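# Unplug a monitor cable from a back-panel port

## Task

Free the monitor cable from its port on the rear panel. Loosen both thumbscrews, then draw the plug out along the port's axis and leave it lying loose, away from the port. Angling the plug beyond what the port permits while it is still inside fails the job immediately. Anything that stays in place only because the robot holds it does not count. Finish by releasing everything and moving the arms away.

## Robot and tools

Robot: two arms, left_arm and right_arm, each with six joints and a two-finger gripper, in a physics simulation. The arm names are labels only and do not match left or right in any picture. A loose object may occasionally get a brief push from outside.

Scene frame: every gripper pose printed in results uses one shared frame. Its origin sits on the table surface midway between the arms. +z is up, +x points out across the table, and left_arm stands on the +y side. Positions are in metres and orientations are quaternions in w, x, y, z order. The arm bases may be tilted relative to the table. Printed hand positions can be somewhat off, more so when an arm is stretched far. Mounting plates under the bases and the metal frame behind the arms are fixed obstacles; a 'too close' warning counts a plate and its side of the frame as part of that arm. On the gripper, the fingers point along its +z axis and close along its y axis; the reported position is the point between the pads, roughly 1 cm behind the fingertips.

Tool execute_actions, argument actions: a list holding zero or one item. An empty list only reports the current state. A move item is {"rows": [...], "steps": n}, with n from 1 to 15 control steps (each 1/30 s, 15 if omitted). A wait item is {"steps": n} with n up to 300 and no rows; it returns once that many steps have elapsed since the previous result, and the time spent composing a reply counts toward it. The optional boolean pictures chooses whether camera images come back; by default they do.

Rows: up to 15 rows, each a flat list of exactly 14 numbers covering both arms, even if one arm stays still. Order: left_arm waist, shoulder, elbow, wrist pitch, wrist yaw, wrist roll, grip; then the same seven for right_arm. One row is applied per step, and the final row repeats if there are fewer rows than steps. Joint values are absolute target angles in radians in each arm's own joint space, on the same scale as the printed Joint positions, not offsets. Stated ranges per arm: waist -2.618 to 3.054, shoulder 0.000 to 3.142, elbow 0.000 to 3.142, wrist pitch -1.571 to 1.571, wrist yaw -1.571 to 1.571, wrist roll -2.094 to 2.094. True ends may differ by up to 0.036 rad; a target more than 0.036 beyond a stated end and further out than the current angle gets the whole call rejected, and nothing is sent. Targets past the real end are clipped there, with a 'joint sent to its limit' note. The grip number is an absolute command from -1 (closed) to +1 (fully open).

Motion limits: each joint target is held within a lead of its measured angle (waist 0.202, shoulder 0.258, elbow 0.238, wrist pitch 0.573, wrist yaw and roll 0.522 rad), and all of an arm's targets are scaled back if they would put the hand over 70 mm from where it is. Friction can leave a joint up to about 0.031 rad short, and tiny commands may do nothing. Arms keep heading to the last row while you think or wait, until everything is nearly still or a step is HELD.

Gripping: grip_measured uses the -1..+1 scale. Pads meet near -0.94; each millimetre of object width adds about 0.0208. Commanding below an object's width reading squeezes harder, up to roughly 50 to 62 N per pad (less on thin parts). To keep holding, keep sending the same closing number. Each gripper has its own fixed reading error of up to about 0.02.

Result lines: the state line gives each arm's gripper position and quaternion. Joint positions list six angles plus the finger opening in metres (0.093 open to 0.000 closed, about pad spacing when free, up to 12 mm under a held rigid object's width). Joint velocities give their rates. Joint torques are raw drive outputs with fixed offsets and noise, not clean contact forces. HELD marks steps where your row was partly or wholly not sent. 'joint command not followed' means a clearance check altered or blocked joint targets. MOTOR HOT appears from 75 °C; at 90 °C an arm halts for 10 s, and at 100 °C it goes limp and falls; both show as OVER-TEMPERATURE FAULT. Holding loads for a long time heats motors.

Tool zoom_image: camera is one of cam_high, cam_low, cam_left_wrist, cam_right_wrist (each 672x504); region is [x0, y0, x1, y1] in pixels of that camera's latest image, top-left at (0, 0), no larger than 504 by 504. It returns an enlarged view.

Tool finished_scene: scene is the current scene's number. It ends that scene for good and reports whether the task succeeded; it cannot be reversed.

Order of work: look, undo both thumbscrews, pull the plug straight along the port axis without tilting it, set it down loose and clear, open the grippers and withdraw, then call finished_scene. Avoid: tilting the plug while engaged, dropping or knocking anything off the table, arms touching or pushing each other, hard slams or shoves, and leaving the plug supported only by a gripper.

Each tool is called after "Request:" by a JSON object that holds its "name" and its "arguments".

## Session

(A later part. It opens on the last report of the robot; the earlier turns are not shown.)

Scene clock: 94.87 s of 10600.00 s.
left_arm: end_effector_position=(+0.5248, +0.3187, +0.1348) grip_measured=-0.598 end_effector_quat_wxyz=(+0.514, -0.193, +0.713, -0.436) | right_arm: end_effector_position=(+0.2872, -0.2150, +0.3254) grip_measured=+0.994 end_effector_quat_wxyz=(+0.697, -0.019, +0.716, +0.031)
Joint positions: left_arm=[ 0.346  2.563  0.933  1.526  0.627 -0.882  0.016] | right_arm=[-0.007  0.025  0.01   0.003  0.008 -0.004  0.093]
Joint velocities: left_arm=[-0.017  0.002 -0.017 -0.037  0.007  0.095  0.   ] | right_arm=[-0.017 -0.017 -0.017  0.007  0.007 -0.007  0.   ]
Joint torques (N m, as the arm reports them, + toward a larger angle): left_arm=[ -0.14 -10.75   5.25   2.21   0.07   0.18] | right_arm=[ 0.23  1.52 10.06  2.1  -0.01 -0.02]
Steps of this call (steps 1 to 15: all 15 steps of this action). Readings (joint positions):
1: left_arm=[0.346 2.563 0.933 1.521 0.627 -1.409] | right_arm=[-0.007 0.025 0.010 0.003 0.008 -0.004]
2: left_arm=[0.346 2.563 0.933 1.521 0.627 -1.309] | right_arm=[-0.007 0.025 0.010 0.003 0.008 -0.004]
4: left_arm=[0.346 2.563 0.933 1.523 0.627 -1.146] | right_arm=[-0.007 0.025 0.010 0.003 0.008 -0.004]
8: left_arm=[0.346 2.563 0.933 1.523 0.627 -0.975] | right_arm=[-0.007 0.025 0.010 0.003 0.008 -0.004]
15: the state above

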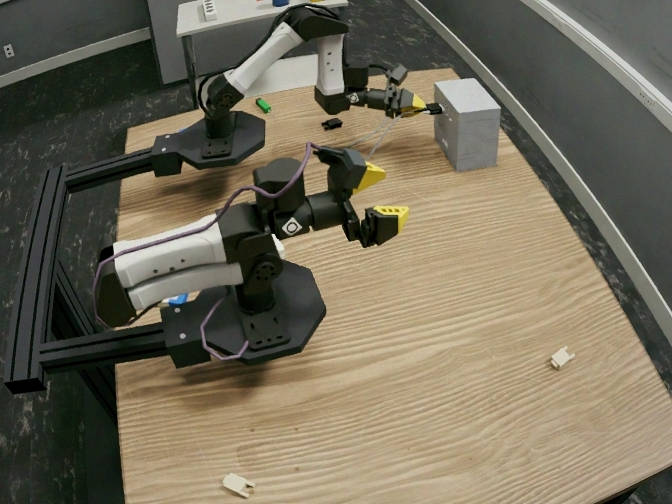

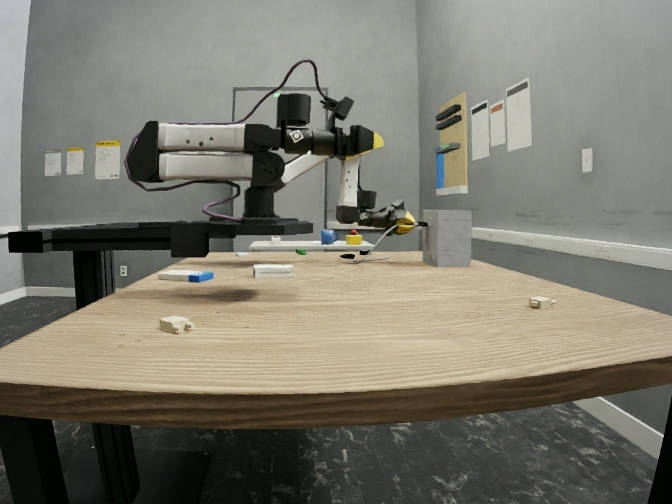

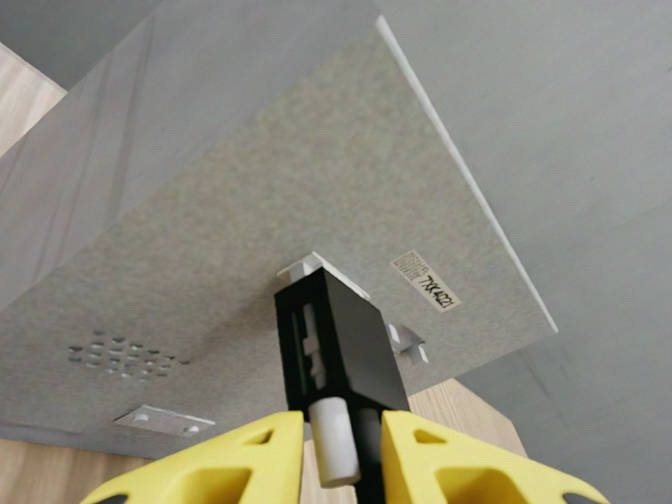

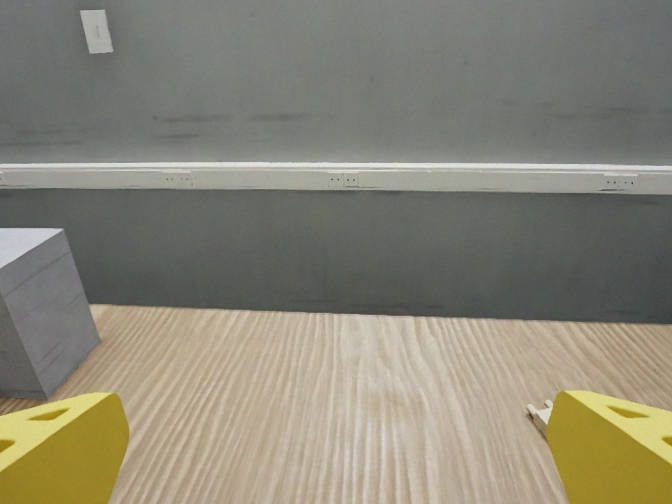

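Aligned. Strokes on the second screw.

Request:
{"name": "execute_actions", "arguments": {"actions": [{"rows":[[0.345,2.56,0.955,1.52,0.63,-2.09,-0.86,0,0.02,0.01,0,0,0,1]]}], "pictures": false}}

Request:
{"name": "execute_actions", "arguments": {"actions": [{"rows":[[0.345,2.56,0.955,1.52,0.63,-0.4,-0.67,0,0.02,0.01,0,0,0,1]],"steps":12}], "pictures": false}}

Request:
{"name": "execute_actions", "arguments": {"actions": [{"rows":[[0.345,2.56,0.955,1.52,0.63,-2.09,-0.86,0,0.02,0.01,0,0,0,1]]}], "pictures": false}}

Request:
{"name": "execute_actions", "arguments": {"actions": [{"rows":[[0.345,2.56,0.955,1.52,0.63,-0.4,-0.67,0,0.02,0.01,0,0,0,1]],"steps":12}], "pictures": false}}

Request:
{"name": "execute_actions", "arguments": {"actions": [{"rows":[[0.345,2.56,0.955,1.52,0.63,-2.09,-0.86,0,0.02,0.01,0,0,0,1]]}], "pictures": false}}

Request:
{"name": "execute_actions", "arguments": {"actions": [{"rows":[[0.345,2.56,0.955,1.52,0.63,-0.4,-0.67,0,0.02,0.01,0,0,0,1]],"steps":12}], "pictures": false}}

Request:
{"name": "execute_actions", "arguments": {"actions": [{"rows":[[0.345,2.56,0.955,1.52,0.63,-2.09,-0.86,0,0.02,0.01,0,0,0,1]]}], "pictures": false}}

Request:
{"name": "execute_actions", "arguments": {"actions": [{"rows":[[0.345,2.56,0.955,1.52,0.63,-0.4,-0.67,0,0.02,0.01,0,0,0,1]],"steps":12}], "pictures": false}}

Request:
{"name": "execute_actions", "arguments": {"actions": [{"rows":[[0.345,2.56,0.955,1.52,0.63,-2.09,-0.86,0,0.02,0.01,0,0,0,1]]}], "pictures": false}}

Request:
{"name": "execute_actions", "arguments": {"actions": [{"rows":[[0.345,2.56,0.955,1.52,0.63,-0.4,-0.67,0,0.02,0.01,0,0,0,1]],"steps":12}], "pictures": false}}

Request:
{"name": "execute_actions", "arguments": {"actions": [{"rows":[[0.345,2.56,0.955,1.52,0.63,-2.09,-0.86,0,0.02,0.01,0,0,0,1]]}], "pictures": false}}

Request:
{"name": "execute_actions", "arguments": {"actions": [{"rows":[[0.345,2.56,0.955,1.52,0.63,-0.4,-0.67,0,0.02,0.01,0,0,0,1]],"steps":12}], "pictures": false}}

Request:
{"name": "execute_actions", "arguments": {"actions": [{"rows":[[0.345,2.56,0.955,1.52,0.63,-2.09,-0.86,0,0.02,0.01,0,0,0,1]]}], "pictures": false}}

Request:
{"name": "execute_actions", "arguments": {"actions": [{"rows":[[0.345,2.56,0.955,1.52,0.63,-0.4,-0.67,0,0.02,0.01,0,0,0,1]],"steps":12}], "pictures": false}}

Request:
{"name": "execute_actions", "arguments": {"actions": [{"rows":[[0.345,2.56,0.955,1.52,0.63,-2.09,-0.86,0,0.02,0.01,0,0,0,1]]}], "pictures": false}}

Request:
{"name": "execute_actions", "arguments": {"actions": [{"rows":[[0.345,2.56,0.955,1.52,0.63,-0.4,-0.67,0,0.02,0.01,0,0,0,1]],"steps":12}], "pictures": false}}

Request:
{"name": "execute_actions", "arguments": {"actions": [{"rows":[[0.345,2.56,0.955,1.52,0.63,-2.09,-0.86,0,0.02,0.01,0,0,0,1]]}], "pictures": false}}

Request:
{"name": "execute_actions", "arguments": {"actions": [{"rows":[[0.345,2.56,0.955,1.52,0.63,-0.4,-0.67,0,0.02,0.01,0,0,0,1]],"steps":12}], "pictures": false}}

Request:
{"name": "execute_actions", "arguments": {"actions": [{"rows":[[0.345,2.56,0.955,1.52,0.63,-2.09,-0.86,0,0.02,0.01,0,0,0,1]]}], "pictures": false}}

Request:
{"name": "execute_actions", "arguments": {"actions": [{"rows":[[0.345,2.56,0.955,1.52,0.63,-0.4,-0.67,0,0.02,0.01,0,0,0,1]],"steps":12}], "pictures": false}}

Request:
{"name": "execute_actions", "arguments": {"actions": [{"rows":[[0.345,2.56,0.955,1.52,0.63,-2.09,-0.86,0,0.02,0.01,0,0,0,1]]}], "pictures": false}}

Request:
{"name": "execute_actions", "arguments": {"actions": [{"rows":[[0.345,2.56,0.955,1.52,0.63,-0.4,-0.67,0,0.02,0.01,0,0,0,1]],"steps":12}], "pictures": false}}

Request:
{"name": "execute_actions", "arguments": {"actions": [{"rows":[[0.345,2.56,0.955,1.52,0.63,-2.09,-0.86,0,0.02,0.01,0,0,0,1]]}], "pictures": false}}

Request:
{"name": "execute_actions", "arguments": {"actions": [{"rows":[[0.345,2.56,0.955,1.52,0.63,-1.5,-0.55,0,0.02,0.01,0,0,0,1]]}]}}

Scene clock: 120.43 s of 10600.00 s.
left_arm: end_effector_position=(+0.5252, +0.3199, +0.1334) grip_measured=-0.852 end_effector_quat_wxyz=(-0.214, +0.537, -0.510, +0.637) | right_arm: end_effector_position=(+0.2872, -0.2150, +0.3254) grip_measured=+0.994 end_effector_quat_wxyz=(+0.697, -0.019, +0.716, +0.031)
Joint positions: left_arm=[ 0.348  2.563  0.934  1.518  0.624 -1.967  0.004] | right_arm=[-0.007  0.025  0.01   0.003  0.008 -0.004  0.093]
Joint velocities: left_arm=[ 0.002 -0.012 -0.002 -0.051  0.007 -0.637 -0.   ] | right_arm=[-0.012  0.007  0.002 -0.037 -0.066  0.022 -0.   ]
Joint torques (N m, as the arm reports them, + toward a larger angle): left_arm=[ -0.35 -10.84   5.12   2.2    0.04  -0.16] | right_arm=[ 0.18  1.75 10.21  2.16  0.01 -0.03]
joint sent to its limit (left arm) — the command would take joint 6 (wrist roll) past its lower limit, so that joint was sent only as far as its limit.
Steps of this call (steps 1 to 30: the robot went on to your last target; steps 31 to 90: nothing new was sent; then 22.07 s passed at rest; steps 91 to 105: all 15 steps of this action). Readings (joint positions):
91: left_arm=[0.346 2.563 0.933 1.527 0.625 -0.940] | right_arm=[-0.007 0.025 0.010 0.003 0.008 -0.004]
92: left_arm=[0.346 2.563 0.934 1.521 0.620 -1.041] | right_arm=[-0.007 0.025 0.010 0.003 0.008 -0.004]
94: left_arm=[0.346 2.563 0.934 1.519 0.620 -1.238] | right_arm=[-0.007 0.025 0.010 0.003 0.008 -0.004]
98: left_arm=[0.346 2.563 0.934 1.518 0.619 -1.627] | right_arm=[-0.007 0.025 0.010 0.003 0.008 -0.004]
105: the state above

Scene clock: 120.83 s of 10600.00 s.
left_arm: end_effector_position=(+0.5252, +0.3198, +0.1346) grip_measured=-0.672 end_effector_quat_wxyz=(+0.532, -0.164, +0.721, -0.413) | right_arm: end_effector_position=(+0.2872, -0.2150, +0.3254) grip_measured=+0.994 end_effector_quat_wxyz=(+0.697, -0.019, +0.716, +0.031)
Joint positions: left_arm=[ 0.348  2.563  0.934  1.524  0.625 -0.797  0.013] | right_arm=[-0.007  0.025  0.01   0.003  0.008 -0.004  0.093]
Joint velocities: left_arm=[-0.007  0.007 -0.002  0.081  0.051  2.586 -0.001] | right_arm=[ 0.007  0.012 -0.007 -0.007 -0.037  0.066  0.   ]
Joint torques (N m, as the arm reports them, + toward a larger angle): left_arm=[ -0.13 -10.73   5.04   1.89   0.09   0.14] | right_arm=[ 0.36  1.49 10.02  2.1  -0.03 -0.05]
Steps of this call (steps 1 to 12: all 12 steps of this action). Readings (joint positions):
1: left_arm=[0.348 2.563 0.934 1.516 0.625 -1.888] | right_arm=[-0.007 0.025 0.010 0.003 0.008 -0.004]
2: left_arm=[0.348 2.563 0.934 1.516 0.625 -1.787] | right_arm=[-0.007 0.025 0.010 0.003 0.008 -0.004]
4: left_arm=[0.348 2.563 0.934 1.517 0.625 -1.588] | right_arm=[-0.007 0.025 0.010 0.003 0.008 -0.004]
8: left_arm=[0.348 2.563 0.934 1.518 0.625 -1.189] | right_arm=[-0.007 0.025 0.010 0.003 0.008 -0.004]
12: the state above

Scene clock: 121.33 s of 10600.00 s.
left_arm: end_effector_position=(+0.5256, +0.3209, +0.1332) grip_measured=-0.852 end_effector_quat_wxyz=(-0.222, +0.534, -0.513, +0.634) | right_arm: end_effector_position=(+0.2872, -0.2150, +0.3254) grip_measured=+0.994 end_effector_quat_wxyz=(+0.697, -0.019, +0.716, +0.031)
Joint positions: left_arm=[ 0.348  2.563  0.934  1.518  0.617 -1.951  0.004] | right_arm=[-0.007  0.025  0.01   0.003  0.008 -0.004  0.093]
Joint velocities: left_arm=[ 0.002  0.002  0.007 -0.037 -0.022 -0.652 -0.   ] | right_arm=[-0.002  0.002 -0.012 -0.081  0.007  0.037 -0.   ]
Joint torques (N m, as the arm reports them, + toward a larger angle): left_arm=[ -0.08 -10.81   4.98   2.15   0.16  -0.16] | right_arm=[ 0.12  1.39 10.03  2.14  0.03 -0.02]
joint sent to its limit (left arm) — the command would take joint 6 (wrist roll) past its lower limit, so that joint was sent only as far as its limit.
Steps of this call (steps 1 to 15: all 15 steps of this action). Readings (joint positions):
1: left_arm=[0.348 2.563 0.934 1.527 0.622 -0.863] | right_arm=[-0.007 0.025 0.010 0.003 0.008 -0.004]
2: left_arm=[0.348 2.563 0.934 1.524 0.620 -0.964] | right_arm=[-0.007 0.025 0.010 0.003 0.008 -0.004]
4: left_arm=[0.348 2.563 0.934 1.524 0.620 -1.162] | right_arm=[-0.007 0.025 0.010 0.003 0.008 -0.004]
8: left_arm=[0.348 2.563 0.934 1.521 0.616 -1.553] | right_arm=[-0.007 0.025 0.010 0.003 0.008 -0.004]
15: the state above

Scene clock: 121.73 s of 10600.00 s.
left_arm: end_effector_position=(+0.5254, +0.3203, +0.1337) grip_measured=-0.672 end_effector_quat_wxyz=(+0.534, -0.161, +0.723, -0.408) | right_arm: end_effector_position=(+0.2872, -0.2150, +0.3254) grip_measured=+0.994 end_effector_quat_wxyz=(+0.697, -0.019, +0.716, +0.031)
Joint positions: left_arm=[ 0.348  2.563  0.934  1.52   0.622 -0.784  0.013] | right_arm=[-0.007  0.025  0.01   0.003  0.008 -0.004  0.093]
Joint velocities: left_arm=[-0.012 -0.012 -0.012  0.154 -0.022  2.601 -0.   ] | right_arm=[-0.012  0.012  0.002  0.037  0.007 -0.051  0.   ]
Joint torques (N m, as the arm reports them, + toward a larger angle): left_arm=[ -0.2  -10.89   4.99   2.     0.1    0.11] | right_arm=[ 0.24  1.55 10.03  2.08  0.01  0.03]
Steps of this call (steps 1 to 12: all 12 steps of this action). Readings (joint positions):
1: left_arm=[0.348 2.563 0.934 1.516 0.619 -1.872] | right_arm=[-0.007 0.025 0.010 0.003 0.008 -0.004]
2: left_arm=[0.348 2.563 0.934 1.516 0.620 -1.772] | right_arm=[-0.007 0.025 0.010 0.003 0.008 -0.004]
4: left_arm=[0.348 2.563 0.934 1.517 0.621 -1.573] | right_arm=[-0.007 0.025 0.010 0.003 0.008 -0.004]
8: left_arm=[0.348 2.563 0.934 1.517 0.622 -1.174] | right_arm=[-0.007 0.025 0.010 0.003 0.008 -0.004]
12: the state above

Scene clock: 122.23 s of 10600.00 s.
left_arm: end_effector_position=(+0.5252, +0.3202, +0.1337) grip_measured=-0.852 end_effector_quat_wxyz=(-0.221, +0.531, -0.515, +0.635) | right_arm: end_effector_position=(+0.2872, -0.2150, +0.3254) grip_measured=+0.994 end_effector_quat_wxyz=(+0.697, -0.019, +0.716, +0.031)
Joint positions: left_arm=[ 0.348  2.563  0.934  1.52   0.624 -1.948  0.004] | right_arm=[-0.007  0.025  0.01   0.003  0.008 -0.004  0.093]
Joint velocities: left_arm=[-0.002  0.002  0.007 -0.022 -0.066 -0.769 -0.   ] | right_arm=[-0.012 -0.032 -0.012 -0.037  0.007 -0.007  0.001]
Joint torques (N m, as the arm reports them, + toward a larger angle): left_arm=[ -0.18 -10.69   5.01   2.15   0.09  -0.17] | right_arm=[0.36 1.44 9.97 2.07 0.02 0.01]
joint sent to its limit (left arm) — the command would take joint 6 (wrist roll) past its lower limit, so that joint was sent only as far as its limit.
Steps of this call (steps 1 to 15: all 15 steps of this action). Readings (joint positions):
1: left_arm=[0.348 2.563 0.934 1.524 0.623 -0.851] | right_arm=[-0.007 0.025 0.010 0.003 0.008 -0.004]
2: left_arm=[0.348 2.563 0.934 1.524 0.620 -0.951] | right_arm=[-0.007 0.025 0.010 0.003 0.008 -0.004]
4: left_arm=[0.348 2.563 0.934 1.524 0.619 -1.150] | right_arm=[-0.007 0.025 0.010 0.003 0.008 -0.004]
8: left_arm=[0.348 2.563 0.934 1.523 0.619 -1.542] | right_arm=[-0.007 0.025 0.010 0.003 0.008 -0.004]
15: the state above

Scene clock: 122.63 s of 10600.00 s.
left_arm: end_effector_position=(+0.5252, +0.3202, +0.1335) grip_measured=-0.672 end_effector_quat_wxyz=(+0.534, -0.160, +0.723, -0.408) | right_arm: end_effector_position=(+0.2872, -0.2150, +0.3254) grip_measured=+0.994 end_effector_quat_wxyz=(+0.697, -0.019, +0.716, +0.031)
Joint positions: left_arm=[ 0.348  2.563  0.934  1.519  0.625 -0.781  0.013] | right_arm=[-0.007  0.025  0.01   0.003  0.008 -0.004  0.093]
Joint velocities: left_arm=[-0.007  0.022  0.007  0.11   0.007  2.557  0.   ] | right_arm=[ 0.002  0.012 -0.002  0.007 -0.095 -0.037  0.   ]
Joint torques (N m, as the arm reports them, + toward a larger angle): left_arm=[ -0.22 -10.75   5.     2.08   0.05   0.14] | right_arm=[ 0.12  1.56 10.32  2.07  0.    0.  ]
Steps of this call (steps 1 to 12: all 12 steps of this action). Readings (joint positions):
1: left_arm=[0.348 2.563 0.934 1.517 0.624 -1.869] | right_arm=[-0.007 0.025 0.010 0.003 0.008 -0.004]
2: left_arm=[0.348 2.563 0.934 1.516 0.624 -1.769] | right_arm=[-0.007 0.025 0.010 0.003 0.008 -0.004]
4: left_arm=[0.348 2.563 0.934 1.517 0.625 -1.570] | right_arm=[-0.007 0.025 0.010 0.003 0.008 -0.004]
8: left_arm=[0.348 2.563 0.934 1.517 0.625 -1.171] | right_arm=[-0.007 0.025 0.010 0.003 0.008 -0.004]
12: the state above

Scene clock: 123.13 s of 10600.00 s.
left_arm: end_effector_position=(+0.5252, +0.3200, +0.1344) grip_measured=-0.852 end_effector_quat_wxyz=(-0.221, +0.530, -0.515, +0.636) | right_arm: end_effector_position=(+0.2872, -0.2150, +0.3254) grip_measured=+0.994 end_effector_quat_wxyz=(+0.697, -0.019, +0.716, +0.031)
Joint positions: left_arm=[ 0.348  2.563  0.934  1.523  0.626 -1.948  0.004] | right_arm=[-0.007  0.025  0.01   0.003  0.008 -0.004  0.093]
Joint velocities: left_arm=[-0.002 -0.007  0.007 -0.051  0.051 -0.755  0.   ] | right_arm=[ 0.017  0.007 -0.007 -0.007 -0.022  0.022 -0.   ]
Joint torques (N m, as the arm reports them, + toward a larger angle): left_arm=[ -0.36 -10.78   5.     2.1    0.    -0.19] | right_arm=[ 0.26  1.54 10.28  2.16  0.    0.04]
joint sent to its limit (left arm) — the command would take joint 6 (wrist roll) past its lower limit, so that joint was sent only as far as its limit.
Steps of this call (steps 1 to 15: all 15 steps of this action). Readings (joint positions):
1: left_arm=[0.348 2.563 0.934 1.522 0.625 -0.848] | right_arm=[-0.007 0.025 0.010 0.003 0.008 -0.004]
2: left_arm=[0.348 2.563 0.934 1.522 0.623 -0.949] | right_arm=[-0.007 0.025 0.010 0.003 0.008 -0.004]
4: left_arm=[0.348 2.563 0.934 1.522 0.622 -1.147] | right_arm=[-0.007 0.025 0.010 0.003 0.008 -0.004]
8: left_arm=[0.348 2.563 0.934 1.523 0.623 -1.540] | right_arm=[-0.007 0.025 0.010 0.003 0.008 -0.004]
15: the state above

Scene clock: 123.53 s of 10600.00 s.
left_arm: end_effector_position=(+0.5251, +0.3201, +0.1334) grip_measured=-0.672 end_effector_quat_wxyz=(+0.533, -0.160, +0.723, -0.408) | right_arm: end_effector_position=(+0.2872, -0.2150, +0.3254) grip_measured=+0.994 end_effector_quat_wxyz=(+0.697, -0.019, +0.716, +0.031)
Joint positions: left_arm=[ 0.348  2.563  0.934  1.518  0.625 -0.781  0.013] | right_arm=[-0.007  0.025  0.01   0.003  0.008 -0.004  0.093]
Joint velocities: left_arm=[-0.012  0.002  0.002  0.095  0.051  2.571 -0.002] | right_arm=[-0.012 -0.007 -0.007  0.007 -0.037  0.022  0.   ]
Joint torques (N m, as the arm reports them, + toward a larger angle): left_arm=[ -0.37 -10.76   5.2    2.13   0.07   0.12] | right_arm=[ 0.43  1.49  9.92  2.13  0.03 -0.05]
Steps of this call (steps 1 to 12: all 12 steps of this action). Readings (joint positions):
1: left_arm=[0.348 2.563 0.934 1.519 0.625 -1.869] | right_arm=[-0.007 0.025 0.010 0.003 0.008 -0.004]
2: left_arm=[0.348 2.563 0.934 1.516 0.625 -1.769] | right_arm=[-0.007 0.025 0.010 0.003 0.008 -0.004]
4: left_arm=[0.348 2.563 0.934 1.517 0.625 -1.570] | right_arm=[-0.007 0.025 0.010 0.003 0.008 -0.004]
8: left_arm=[0.348 2.563 0.934 1.517 0.625 -1.171] | right_arm=[-0.007 0.025 0.010 0.003 0.008 -0.004]
12: the state above

Scene clock: 124.03 s of 10600.00 s.
left_arm: end_effector_position=(+0.5250, +0.3201, +0.1346) grip_measured=-0.852 end_effector_quat_wxyz=(-0.221, +0.529, -0.516, +0.636) | right_arm: end_effector_position=(+0.2872, -0.2150, +0.3254) grip_measured=+0.994 end_effector_quat_wxyz=(+0.697, -0.019, +0.716, +0.031)
Joint positions: left_arm=[ 0.349  2.563  0.934  1.524  0.628 -1.948  0.004] | right_arm=[-0.007  0.025  0.01   0.003  0.008 -0.004  0.093]
Joint velocities: left_arm=[ 0.007  0.007  0.012 -0.066  0.022 -0.725 -0.   ] | right_arm=[ 0.012  0.017  0.007  0.037 -0.037 -0.066 -0.001]
Joint torques (N m, as the arm reports them, + toward a larger angle): left_arm=[ -0.46 -10.94   5.11   2.14   0.02  -0.19] | right_arm=[ 0.41  1.65  9.95  2.12 -0.01 -0.01]
joint sent to its limit (left arm) — the command would take joint 6 (wrist roll) past its lower limit, so that joint was sent only as far as its limit.
Steps of this call (steps 1 to 15: all 15 steps of this action). Readings (joint positions):
1: left_arm=[0.348 2.563 0.934 1.522 0.626 -0.848] | right_arm=[-0.007 0.025 0.010 0.003 0.008 -0.004]
2: left_arm=[0.348 2.563 0.934 1.522 0.623 -0.949] | right_arm=[-0.007 0.025 0.010 0.003 0.008 -0.004]
4: left_arm=[0.348 2.563 0.934 1.521 0.623 -1.147] | right_arm=[-0.007 0.025 0.010 0.003 0.008 -0.004]
8: left_arm=[0.348 2.563 0.934 1.524 0.624 -1.540] | right_arm=[-0.007 0.025 0.010 0.003 0.008 -0.004]
15: the state above

Scene clock: 124.43 s of 10600.00 s.
left_arm: end_effector_position=(+0.5250, +0.3202, +0.1333) grip_measured=-0.672 end_effector_quat_wxyz=(+0.533, -0.160, +0.723, -0.409) | right_arm: end_effector_position=(+0.2872, -0.2150, +0.3254) grip_measured=+0.994 end_effector_quat_wxyz=(+0.697, -0.019, +0.716, +0.031)
Joint positions: left_arm=[ 0.349  2.563  0.934  1.517  0.627 -0.781  0.013] | right_arm=[-0.007  0.025  0.01   0.003  0.008 -0.004  0.093]
Joint velocities: left_arm=[-0.007  0.002  0.002  0.081  0.037  2.469 -0.001] | right_arm=[ 0.007  0.007 -0.012  0.022 -0.037  0.022 -0.   ]
Joint torques (N m, as the arm reports them, + toward a larger angle): left_arm=[ -0.23 -10.86   5.09   2.11   0.07   0.12] | right_arm=[ 0.14  1.59 10.09  2.15 -0.01 -0.07]
Steps of this call (steps 1 to 12: all 12 steps of this action). Readings (joint positions):
1: left_arm=[0.349 2.563 0.934 1.519 0.627 -1.869] | right_arm=[-0.007 0.025 0.010 0.003 0.008 -0.004]
2: left_arm=[0.349 2.563 0.934 1.516 0.627 -1.769] | right_arm=[-0.007 0.025 0.010 0.003 0.008 -0.004]
4: left_arm=[0.349 2.563 0.934 1.517 0.627 -1.570] | right_arm=[-0.007 0.025 0.010 0.003 0.008 -0.004]
8: left_arm=[0.349 2.563 0.934 1.517 0.627 -1.171] | right_arm=[-0.007 0.025 0.010 0.003 0.008 -0.004]
12: the state above

Scene clock: 124.93 s of 10600.00 s.
left_arm: end_effector_position=(+0.5249, +0.3199, +0.1346) grip_measured=-0.852 end_effector_quat_wxyz=(-0.221, +0.529, -0.516, +0.636) | right_arm: end_effector_position=(+0.2872, -0.2150, +0.3254) grip_measured=+0.994 end_effector_quat_wxyz=(+0.697, -0.019, +0.716, +0.031)
Joint positions: left_arm=[ 0.349  2.563  0.934  1.524  0.63  -1.948  0.004] | right_arm=[-0.007  0.025  0.01   0.003  0.008 -0.004  0.093]
Joint velocities: left_arm=[ 0.002  0.002  0.017  0.007  0.051 -0.813  0.   ] | right_arm=[-0.007  0.007 -0.007 -0.066 -0.037  0.022 -0.   ]
Joint torques (N m, as the arm reports them, + toward a larger angle): left_arm=[ -0.36 -10.78   5.05   2.15  -0.04  -0.15] | right_arm=[ 0.29  1.52 10.23  2.1   0.04 -0.03]
joint sent to its limit (left arm) — the command would take joint 6 (wrist roll) past its lower limit, so that joint was sent only as far as its limit.
Steps of this call (steps 1 to 15: all 15 steps of this action). Readings (joint positions):
1: left_arm=[0.349 2.563 0.934 1.521 0.628 -0.848] | right_arm=[-0.007 0.025 0.010 0.003 0.008 -0.004]
2: left_arm=[0.349 2.563 0.934 1.521 0.626 -0.949] | right_arm=[-0.007 0.025 0.010 0.003 0.008 -0.004]
4: left_arm=[0.349 2.563 0.934 1.521 0.626 -1.147] | right_arm=[-0.007 0.025 0.010 0.003 0.008 -0.004]
8: left_arm=[0.349 2.563 0.934 1.524 0.627 -1.540] | right_arm=[-0.007 0.025 0.010 0.003 0.008 -0.004]
15: the state above

Scene clock: 125.33 s of 10600.00 s.
left_arm: end_effector_position=(+0.5249, +0.3201, +0.1333) grip_measured=-0.672 end_effector_quat_wxyz=(+0.533, -0.159, +0.723, -0.409) | right_arm: end_effector_position=(+0.2872, -0.2150, +0.3254) grip_measured=+0.994 end_effector_quat_wxyz=(+0.697, -0.019, +0.716, +0.031)
Joint positions: left_arm=[ 0.349  2.563  0.934  1.517  0.628 -0.781  0.013] | right_arm=[-0.007  0.025  0.01   0.003  0.008 -0.004  0.093]
Joint velocities: left_arm=[-0.007 -0.007 -0.007  0.007  0.007  2.513 -0.   ] | right_arm=[-0.007 -0.007 -0.017  0.022  0.037 -0.037 -0.001]
Joint torques (N m, as the arm reports them, + toward a larger angle): left_arm=[ -0.42 -10.88   5.02   2.15   0.08   0.08] | right_arm=[ 0.38  1.47 10.23  2.12  0.03  0.02]
Steps of this call (steps 1 to 12: all 12 steps of this action). Readings (joint positions):
1: left_arm=[0.349 2.563 0.934 1.519 0.628 -1.869] | right_arm=[-0.007 0.025 0.010 0.003 0.008 -0.004]
2: left_arm=[0.349 2.563 0.934 1.516 0.628 -1.769] | right_arm=[-0.007 0.025 0.010 0.003 0.008 -0.004]
4: left_arm=[0.349 2.563 0.934 1.517 0.628 -1.570] | right_arm=[-0.007 0.025 0.010 0.003 0.008 -0.004]
8: left_arm=[0.349 2.563 0.934 1.517 0.628 -1.171] | right_arm=[-0.007 0.025 0.010 0.003 0.008 -0.004]
12: the state above

Scene clock: 125.83 s of 10600.00 s.
left_arm: end_effector_position=(+0.5249, +0.3197, +0.1346) grip_measured=-0.852 end_effector_quat_wxyz=(-0.220, +0.529, -0.516, +0.637) | right_arm: end_effector_position=(+0.2872, -0.2150, +0.3254) grip_measured=+0.994 end_effector_quat_wxyz=(+0.697, -0.019, +0.716, +0.031)
Joint positions: left_arm=[ 0.349  2.563  0.934  1.524  0.631 -1.948  0.004] | right_arm=[-0.007  0.025  0.01   0.003  0.008 -0.004  0.093]
Joint velocities: left_arm=[-0.012 -0.002  0.007  0.022  0.037 -0.725  0.   ] | right_arm=[-0.022 -0.002  0.002  0.022 -0.007 -0.037  0.   ]
Joint torques (N m, as the arm reports them, + toward a larger angle): left_arm=[ -0.33 -11.04   5.02   2.11   0.02  -0.19] | right_arm=[ 0.33  1.48  9.95  2.06  0.02 -0.05]
joint sent to its limit (left arm) — the command would take joint 6 (wrist roll) past its lower limit, so that joint was sent only as far as its limit.
Steps of this call (steps 1 to 15: all 15 steps of this action). Readings (joint positions):
1: left_arm=[0.349 2.563 0.934 1.521 0.628 -0.848] | right_arm=[-0.007 0.025 0.010 0.003 0.008 -0.004]
2: left_arm=[0.349 2.563 0.934 1.521 0.627 -0.949] | right_arm=[-0.007 0.025 0.010 0.003 0.008 -0.004]
4: left_arm=[0.349 2.563 0.934 1.521 0.627 -1.147] | right_arm=[-0.007 0.025 0.010 0.003 0.008 -0.004]
8: left_arm=[0.349 2.563 0.934 1.524 0.627 -1.540] | right_arm=[-0.007 0.025 0.010 0.003 0.008 -0.004]
15: the state above

Scene clock: 126.23 s of 10600.00 s.
left_arm: end_effector_position=(+0.5249, +0.3200, +0.1333) grip_measured=-0.672 end_effector_quat_wxyz=(+0.533, -0.159, +0.723, -0.409) | right_arm: end_effector_position=(+0.2872, -0.2150, +0.3254) grip_measured=+0.994 end_effector_quat_wxyz=(+0.697, -0.019, +0.716, +0.031)
Joint positions: left_arm=[ 0.349  2.563  0.934  1.517  0.629 -0.781  0.013] | right_arm=[-0.007  0.025  0.01   0.003  0.008 -0.004  0.093]
Joint velocities: left_arm=[-0.012 -0.022  0.002  0.051 -0.007  2.454  0.001] | right_arm=[ 0.007  0.007 -0.007 -0.007 -0.022  0.037 -0.001]
Joint torques (N m, as the arm reports them, + toward a larger angle): left_arm=[ -0.54 -10.66   5.12   2.17   0.02   0.13] | right_arm=[ 0.29  1.41 10.05  2.09 -0.01  0.02]
Steps of this call (steps 1 to 12: all 12 steps of this action). Readings (joint positions):
1: left_arm=[0.349 2.563 0.934 1.519 0.629 -1.869] | right_arm=[-0.007 0.025 0.010 0.003 0.008 -0.004]
2: left_arm=[0.349 2.563 0.934 1.516 0.629 -1.769] | right_arm=[-0.007 0.025 0.010 0.003 0.008 -0.004]
4: left_arm=[0.349 2.563 0.934 1.517 0.629 -1.570] | right_arm=[-0.007 0.025 0.010 0.003 0.008 -0.004]
8: left_arm=[0.349 2.563 0.934 1.517 0.629 -1.171] | right_arm=[-0.007 0.025 0.010 0.003 0.008 -0.004]
12: the state above

Scene clock: 126.73 s of 10600.00 s.
left_arm: end_effector_position=(+0.5248, +0.3196, +0.1348) grip_measured=-0.852 end_effector_quat_wxyz=(-0.220, +0.528, -0.516, +0.637) | right_arm: end_effector_position=(+0.2872, -0.2150, +0.3254) grip_measured=+0.994 end_effector_quat_wxyz=(+0.697, -0.019, +0.716, +0.031)
Joint positions: left_arm=[ 0.349  2.563  0.934  1.524  0.632 -1.948  0.004] | right_arm=[-0.007  0.025  0.01   0.003  0.008 -0.004  0.093]
Joint velocities: left_arm=[ 0.017 -0.007  0.002  0.007 -0.007 -0.755  0.   ] | right_arm=[-0.007  0.002  0.002 -0.007 -0.037  0.066 -0.001]
Joint torques (N m, as the arm reports them, + toward a larger angle): left_arm=[ -0.33 -10.72   5.18   2.05   0.04  -0.17] | right_arm=[ 0.28  1.55 10.05  2.11  0.01  0.01]
joint sent to its limit (left arm) — the command would take joint 6 (wrist roll) past its lower limit, so that joint was sent only as far as its limit.
Steps of this call (steps 1 to 15: all 15 steps of this action). Readings (joint positions):
1: left_arm=[0.349 2.563 0.934 1.521 0.629 -0.848] | right_arm=[-0.007 0.025 0.010 0.003 0.008 -0.004]
2: left_arm=[0.349 2.563 0.934 1.521 0.627 -0.949] | right_arm=[-0.007 0.025 0.010 0.003 0.008 -0.004]
4: left_arm=[0.349 2.563 0.934 1.521 0.627 -1.147] | right_arm=[-0.007 0.025 0.010 0.003 0.008 -0.004]
8: left_arm=[0.349 2.563 0.934 1.524 0.628 -1.540] | right_arm=[-0.007 0.025 0.010 0.003 0.008 -0.004]
15: the state above

Scene clock: 127.13 s of 10600.00 s.
left_arm: end_effector_position=(+0.5249, +0.3202, +0.1335) grip_measured=-0.672 end_effector_quat_wxyz=(+0.533, -0.159, +0.723, -0.409) | right_arm: end_effector_position=(+0.2872, -0.2150, +0.3254) grip_measured=+0.994 end_effector_quat_wxyz=(+0.697, -0.019, +0.716, +0.031)
Joint positions: left_arm=[ 0.349  2.563  0.934  1.518  0.629 -0.781  0.013] | right_arm=[-0.007  0.025  0.01   0.003  0.008 -0.004  0.093]
Joint velocities: left_arm=[-0.007 -0.007  0.007  0.066  0.022  2.498  0.001] | right_arm=[ 0.002  0.007 -0.002  0.037  0.007 -0.022 -0.   ]
Joint torques (N m, as the arm reports them, + toward a larger angle): left_arm=[ -0.41 -10.8    5.15   2.12   0.03   0.12] | right_arm=[ 0.09  1.37 10.08  2.12  0.07 -0.05]
Steps of this call (steps 1 to 12: all 12 steps of this action). Readings (joint positions):
1: left_arm=[0.349 2.563 0.934 1.521 0.630 -1.869] | right_arm=[-0.007 0.025 0.010 0.003 0.008 -0.004]
2: left_arm=[0.349 2.563 0.934 1.518 0.629 -1.769] | right_arm=[-0.007 0.025 0.010 0.003 0.008 -0.004]
4: left_arm=[0.349 2.563 0.934 1.518 0.629 -1.569] | right_arm=[-0.007 0.025 0.010 0.003 0.008 -0.004]
8: left_arm=[0.349 2.563 0.934 1.518 0.629 -1.171] | right_arm=[-0.007 0.025 0.010 0.003 0.008 -0.004]
12: the state above

Scene clock: 127.63 s of 10600.00 s.
left_arm: end_effector_position=(+0.5249, +0.3200, +0.1351) grip_measured=-0.852 end_effector_quat_wxyz=(-0.221, +0.528, -0.516, +0.637) | right_arm: end_effector_position=(+0.2872, -0.2150, +0.3254) grip_measured=+0.994 end_effector_quat_wxyz=(+0.697, -0.019, +0.716, +0.031)
Joint positions: left_arm=[ 0.349  2.563  0.934  1.526  0.63  -1.948  0.004] | right_arm=[-0.007  0.025  0.01   0.003  0.008 -0.004  0.093]
Joint velocities: left_arm=[ 0.007 -0.012 -0.012 -0.007 -0.051 -0.769 -0.001] | right_arm=[-0.007  0.017 -0.017 -0.037  0.022 -0.051  0.001]
Joint torques (N m, as the arm reports them, + toward a larger angle): left_arm=[ -0.43 -10.76   5.02   2.07   0.01  -0.16] | right_arm=[ 0.52  1.65 10.29  2.13 -0.01  0.02]
joint sent to its limit (left arm) — the command would take joint 6 (wrist roll) past its lower limit, so that joint was sent only as far as its limit.
Steps of this call (steps 1 to 15: all 15 steps of this action). Readings (joint positions):
1: left_arm=[0.349 2.563 0.934 1.521 0.629 -0.848] | right_arm=[-0.007 0.025 0.010 0.003 0.008 -0.004]
2: left_arm=[0.349 2.563 0.934 1.521 0.626 -0.949] | right_arm=[-0.007 0.025 0.010 0.003 0.008 -0.004]
4: left_arm=[0.349 2.563 0.934 1.522 0.625 -1.147] | right_arm=[-0.007 0.025 0.010 0.003 0.008 -0.004]
8: left_arm=[0.349 2.563 0.934 1.525 0.627 -1.540] | right_arm=[-0.007 0.025 0.010 0.003 0.008 -0.004]
15: the state above

Scene clock: 128.03 s of 10600.00 s.
left_arm: end_effector_position=(+0.5249, +0.3203, +0.1336) grip_measured=-0.672 end_effector_quat_wxyz=(+0.533, -0.159, +0.723, -0.409) | right_arm: end_effector_position=(+0.2872, -0.2150, +0.3254) grip_measured=+0.994 end_effector_quat_wxyz=(+0.697, -0.019, +0.716, +0.031)
Joint positions: left_arm=[ 0.349  2.563  0.934  1.519  0.628 -0.781  0.013] | right_arm=[-0.007  0.025  0.01   0.003  0.008 -0.004  0.093]
Joint velocities: left_arm=[ 0.012  0.002  0.012  0.037  0.066  2.498 -0.001] | right_arm=[ 0.002  0.007  0.007  0.037 -0.007 -0.066  0.001]
Joint torques (N m, as the arm reports them, + toward a larger angle): left_arm=[ -0.37 -10.72   5.02   2.12   0.05   0.09] | right_arm=[ 0.3   1.57  9.99  2.13 -0.02 -0.03]
Steps of this call (steps 1 to 12: all 12 steps of this action). Readings (joint positions):
1: left_arm=[0.349 2.563 0.934 1.522 0.629 -1.869] | right_arm=[-0.007 0.025 0.010 0.003 0.008 -0.004]
2: left_arm=[0.349 2.563 0.934 1.518 0.628 -1.769] | right_arm=[-0.007 0.025 0.010 0.003 0.008 -0.004]
4: left_arm=[0.349 2.563 0.934 1.518 0.628 -1.570] | right_arm=[-0.007 0.025 0.010 0.003 0.008 -0.004]
8: left_arm=[0.349 2.563 0.934 1.518 0.628 -1.171] | right_arm=[-0.007 0.025 0.010 0.003 0.008 -0.004]
12: the state above

Scene clock: 128.53 s of 10600.00 s.
left_arm: end_effector_position=(+0.5250, +0.3200, +0.1352) grip_measured=-0.852 end_effector_quat_wxyz=(-0.222, +0.528, -0.516, +0.637) | right_arm: end_effector_position=(+0.2872, -0.2150, +0.3254) grip_measured=+0.994 end_effector_quat_wxyz=(+0.697, -0.019, +0.716, +0.031)
Joint positions: left_arm=[ 0.349  2.563  0.934  1.527  0.63  -1.948  0.004] | right_arm=[-0.007  0.025  0.01   0.003  0.008 -0.004  0.093]
Joint velocities: left_arm=[-0.002  0.002 -0.002 -0.022  0.095 -0.784 -0.001] | right_arm=[-0.027 -0.012  0.012 -0.022 -0.081 -0.022 -0.002]
Joint torques (N m, as the arm reports them, + toward a larger angle): left_arm=[ -0.37 -10.95   5.13   2.09  -0.06  -0.18] | right_arm=[ 0.37  1.52 10.13  2.09  0.02  0.03]
joint sent to its limit (left arm) — the command would take joint 6 (wrist roll) past its lower limit, so that joint was sent only as far as its limit.
Steps of this call (steps 1 to 15: all 15 steps of this action). Readings (joint positions):
1: left_arm=[0.349 2.563 0.934 1.522 0.628 -0.848] | right_arm=[-0.007 0.025 0.010 0.003 0.008 -0.004]
2: left_arm=[0.349 2.563 0.934 1.522 0.625 -0.949] | right_arm=[-0.007 0.025 0.010 0.003 0.008 -0.004]
4: left_arm=[0.349 2.563 0.934 1.522 0.626 -1.147] | right_arm=[-0.007 0.025 0.010 0.003 0.008 -0.004]
8: left_arm=[0.349 2.563 0.934 1.526 0.627 -1.540] | right_arm=[-0.007 0.025 0.010 0.003 0.008 -0.004]
15: the state above

Scene clock: 128.93 s of 10600.00 s.
left_arm: end_effector_position=(+0.5249, +0.3203, +0.1336) grip_measured=-0.672 end_effector_quat_wxyz=(+0.534, -0.159, +0.723, -0.409) | right_arm: end_effector_position=(+0.2872, -0.2150, +0.3254) grip_measured=+0.994 end_effector_quat_wxyz=(+0.697, -0.019, +0.716, +0.031)
Joint positions: left_arm=[ 0.349  2.563  0.934  1.519  0.628 -0.781  0.013] | right_arm=[-0.007  0.025  0.01   0.003  0.008 -0.004  0.093]
Joint velocities: left_arm=[ 0.002 -0.002 -0.007  0.037  0.022  2.527  0.   ] | right_arm=[ 0.002 -0.002 -0.002 -0.022  0.037 -0.007 -0.   ]
Joint torques (N m, as the arm reports them, + toward a larger angle): left_arm=[ -0.51 -10.96   5.03   2.18   0.05   0.15] | right_arm=[ 0.37  1.71 10.25  2.08 -0.04 -0.03]
Steps of this call (steps 1 to 12: all 12 steps of this action). Readings (joint positions):
1: left_arm=[0.349 2.563 0.934 1.522 0.629 -1.869] | right_arm=[-0.007 0.025 0.010 0.003 0.008 -0.004]
2: left_arm=[0.349 2.563 0.934 1.518 0.628 -1.769] | right_arm=[-0.007 0.025 0.010 0.003 0.008 -0.004]
4: left_arm=[0.349 2.563 0.934 1.519 0.628 -1.570] | right_arm=[-0.007 0.025 0.010 0.003 0.008 -0.004]
8: left_arm=[0.349 2.563 0.934 1.519 0.628 -1.171] | right_arm=[-0.007 0.025 0.010 0.003 0.008 -0.004]
12: the state above

Scene clock: 129.43 s of 10600.00 s.
left_arm: end_effector_position=(+0.5251, +0.3202, +0.1354) grip_measured=-0.852 end_effector_quat_wxyz=(-0.222, +0.528, -0.516, +0.637) | right_arm: end_effector_position=(+0.2872, -0.2150, +0.3254) grip_measured=+0.994 end_effector_quat_wxyz=(+0.697, -0.019, +0.716, +0.031)
Joint positions: left_arm=[ 0.349  2.563  0.934  1.527  0.629 -1.948  0.004] | right_arm=[-0.007  0.025  0.01   0.003  0.008 -0.004  0.093]
Joint velocities: left_arm=[ 0.002 -0.007 -0.007 -0.081  0.051 -0.755 -0.   ] | right_arm=[ 0.012  0.007 -0.012 -0.022 -0.051 -0.081 -0.   ]
Joint torques (N m, as the arm reports them, + toward a larger angle): left_arm=[ -0.32 -10.93   5.07   2.1    0.01  -0.19] | right_arm=[ 0.21  1.45 10.32  2.09  0.03  0.05]
joint sent to its limit (left arm) — the command would take joint 6 (wrist roll) past its lower limit, so that joint was sent only as far as its limit.
Steps of this call (steps 1 to 15: all 15 steps of this action). Readings (joint positions):
1: left_arm=[0.349 2.563 0.934 1.522 0.629 -0.848] | right_arm=[-0.007 0.025 0.010 0.003 0.008 -0.004]
2: left_arm=[0.349 2.563 0.934 1.521 0.626 -0.949] | right_arm=[-0.007 0.025 0.010 0.003 0.008 -0.004]
4: left_arm=[0.349 2.563 0.934 1.521 0.626 -1.147] | right_arm=[-0.007 0.025 0.010 0.003 0.008 -0.004]
8: left_arm=[0.349 2.563 0.934 1.526 0.627 -1.541] | right_arm=[-0.007 0.025 0.010 0.003 0.008 -0.004]
15: the state above

Scene clock: 129.83 s of 10600.00 s.
left_arm: end_effector_position=(+0.5250, +0.3203, +0.1336) grip_measured=-0.672 end_effector_quat_wxyz=(+0.534, -0.159, +0.723, -0.409) | right_arm: end_effector_position=(+0.2872, -0.2150, +0.3254) grip_measured=+0.994 end_effector_quat_wxyz=(+0.697, -0.019, +0.716, +0.031)
Joint positions: left_arm=[ 0.349  2.563  0.934  1.519  0.628 -0.781  0.013] | right_arm=[-0.007  0.025  0.01   0.003  0.008 -0.004  0.093]
Joint velocities: left_arm=[ 0.007 -0.012 -0.002  0.037  0.022  2.44  -0.   ] | right_arm=[ 0.017 -0.002 -0.012  0.007 -0.007  0.022 -0.001]
Joint torques (N m, as the arm reports them, + toward a larger angle): left_arm=[ -0.5  -10.75   5.13   2.13   0.06   0.1 ] | right_arm=[ 0.31  1.47  9.97  2.09 -0.01 -0.06]
Steps of this call (steps 1 to 12: all 12 steps of this action). Readings (joint positions):
1: left_arm=[0.349 2.563 0.934 1.523 0.629 -1.869] | right_arm=[-0.007 0.025 0.010 0.003 0.008 -0.004]
2: left_arm=[0.349 2.563 0.934 1.519 0.628 -1.769] | right_arm=[-0.007 0.025 0.010 0.003 0.008 -0.004]
4: left_arm=[0.349 2.563 0.934 1.519 0.628 -1.570] | right_arm=[-0.007 0.025 0.010 0.003 0.008 -0.004]
8: left_arm=[0.349 2.563 0.934 1.519 0.628 -1.171] | right_arm=[-0.007 0.025 0.010 0.003 0.008 -0.004]
12: the state above

Scene clock: 130.33 s of 10600.00 s.
left_arm: end_effector_position=(+0.5250, +0.3201, +0.1355) grip_measured=-0.852 end_effector_quat_wxyz=(-0.222, +0.528, -0.516, +0.637) | right_arm: end_effector_position=(+0.2872, -0.2150, +0.3254) grip_measured=+0.994 end_effector_quat_wxyz=(+0.697, -0.019, +0.716, +0.031)
Joint positions: left_arm=[ 0.349  2.563  0.934  1.528  0.63  -1.948  0.004] | right_arm=[-0.007  0.025  0.01   0.003  0.008 -0.004  0.093]
Joint velocities: left_arm=[-0.012 -0.007 -0.007 -0.037  0.022 -0.769 -0.   ] | right_arm=[-0.022 -0.002  0.002  0.022 -0.007  0.022 -0.   ]
Joint torques (N m, as the arm reports them, + toward a larger angle): left_arm=[ -0.51 -10.89   5.27   2.08   0.02  -0.17] | right_arm=[ 0.44  1.55 10.42  2.08 -0.02 -0.07]
joint sent to its limit (left arm) — the command would take joint 6 (wrist roll) past its lower limit, so that joint was sent only as far as its limit.
Steps of this call (steps 1 to 15: all 15 steps of this action). Readings (joint positions):
1: left_arm=[0.349 2.563 0.934 1.521 0.628 -0.848] | right_arm=[-0.007 0.025 0.010 0.003 0.008 -0.004]
2: left_arm=[0.349 2.563 0.934 1.521 0.625 -0.949] | right_arm=[-0.007 0.025 0.010 0.003 0.008 -0.004]
4: left_arm=[0.349 2.563 0.934 1.521 0.626 -1.147] | right_arm=[-0.007 0.025 0.010 0.003 0.008 -0.004]
8: left_arm=[0.349 2.563 0.934 1.526 0.627 -1.541] | right_arm=[-0.007 0.025 0.010 0.003 0.008 -0.004]
15: the state above

Scene clock: 130.83 s of 10600.00 s.
left_arm: end_effector_position=(+0.5249, +0.3202, +0.1341) grip_measured=-0.553 end_effector_quat_wxyz=(+0.349, -0.410, +0.616, -0.575) | right_arm: end_effector_position=(+0.2872, -0.2150, +0.3254) grip_measured=+0.994 end_effector_quat_wxyz=(+0.697, -0.019, +0.716, +0.031)
Joint positions: left_arm=[ 0.349  2.563  0.934  1.521  0.629 -1.524  0.019] | right_arm=[-0.007  0.025  0.01   0.003  0.008 -0.004  0.093]
Joint velocities: left_arm=[-0.007  0.002  0.002  0.037 -0.066  0.125 -0.001] | right_arm=[ 0.007  0.012  0.002 -0.007 -0.095 -0.037 -0.001]
Joint torques (N m, as the arm reports them, + toward a larger angle): left_arm=[ -0.47 -10.76   5.15   2.13   0.06   0.2 ] | right_arm=[ 0.41  1.68 10.1   2.12  0.05 -0.02]
Steps of this call (steps 1 to 15: all 15 steps of this action). Readings (joint positions):
1: left_arm=[0.349 2.563 0.934 1.524 0.629 -1.881] | right_arm=[-0.007 0.025 0.010 0.003 0.008 -0.004]
2: left_arm=[0.349 2.563 0.934 1.521 0.629 -1.806] | right_arm=[-0.007 0.025 0.010 0.003 0.008 -0.004]
4: left_arm=[0.349 2.563 0.934 1.521 0.629 -1.698] | right_arm=[-0.007 0.025 0.010 0.003 0.008 -0.004]
8: left_arm=[0.349 2.563 0.934 1.521 0.629 -1.585] | right_arm=[-0.007 0.025 0.010 0.003 0.008 -0.004]
15: the state above

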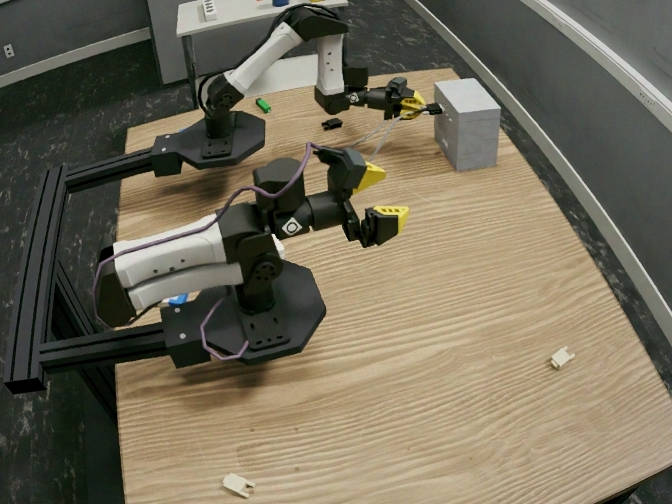

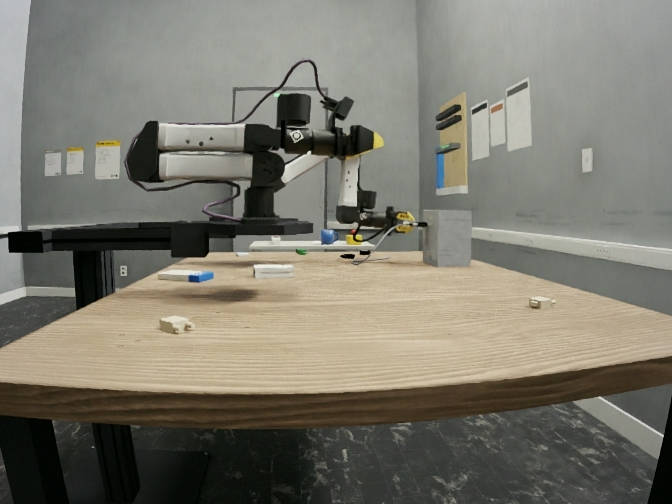

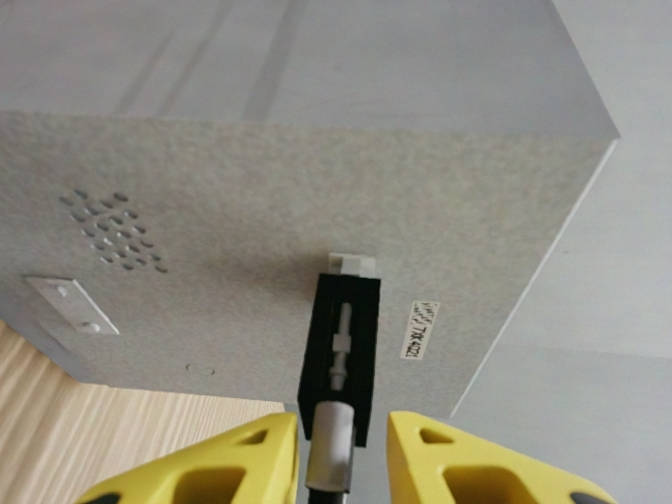

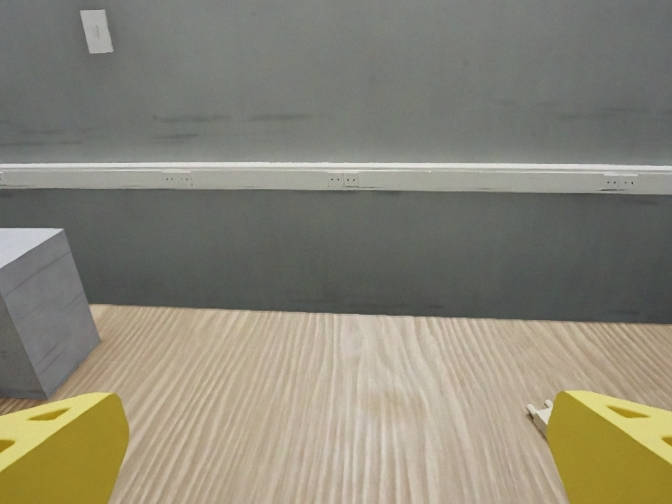

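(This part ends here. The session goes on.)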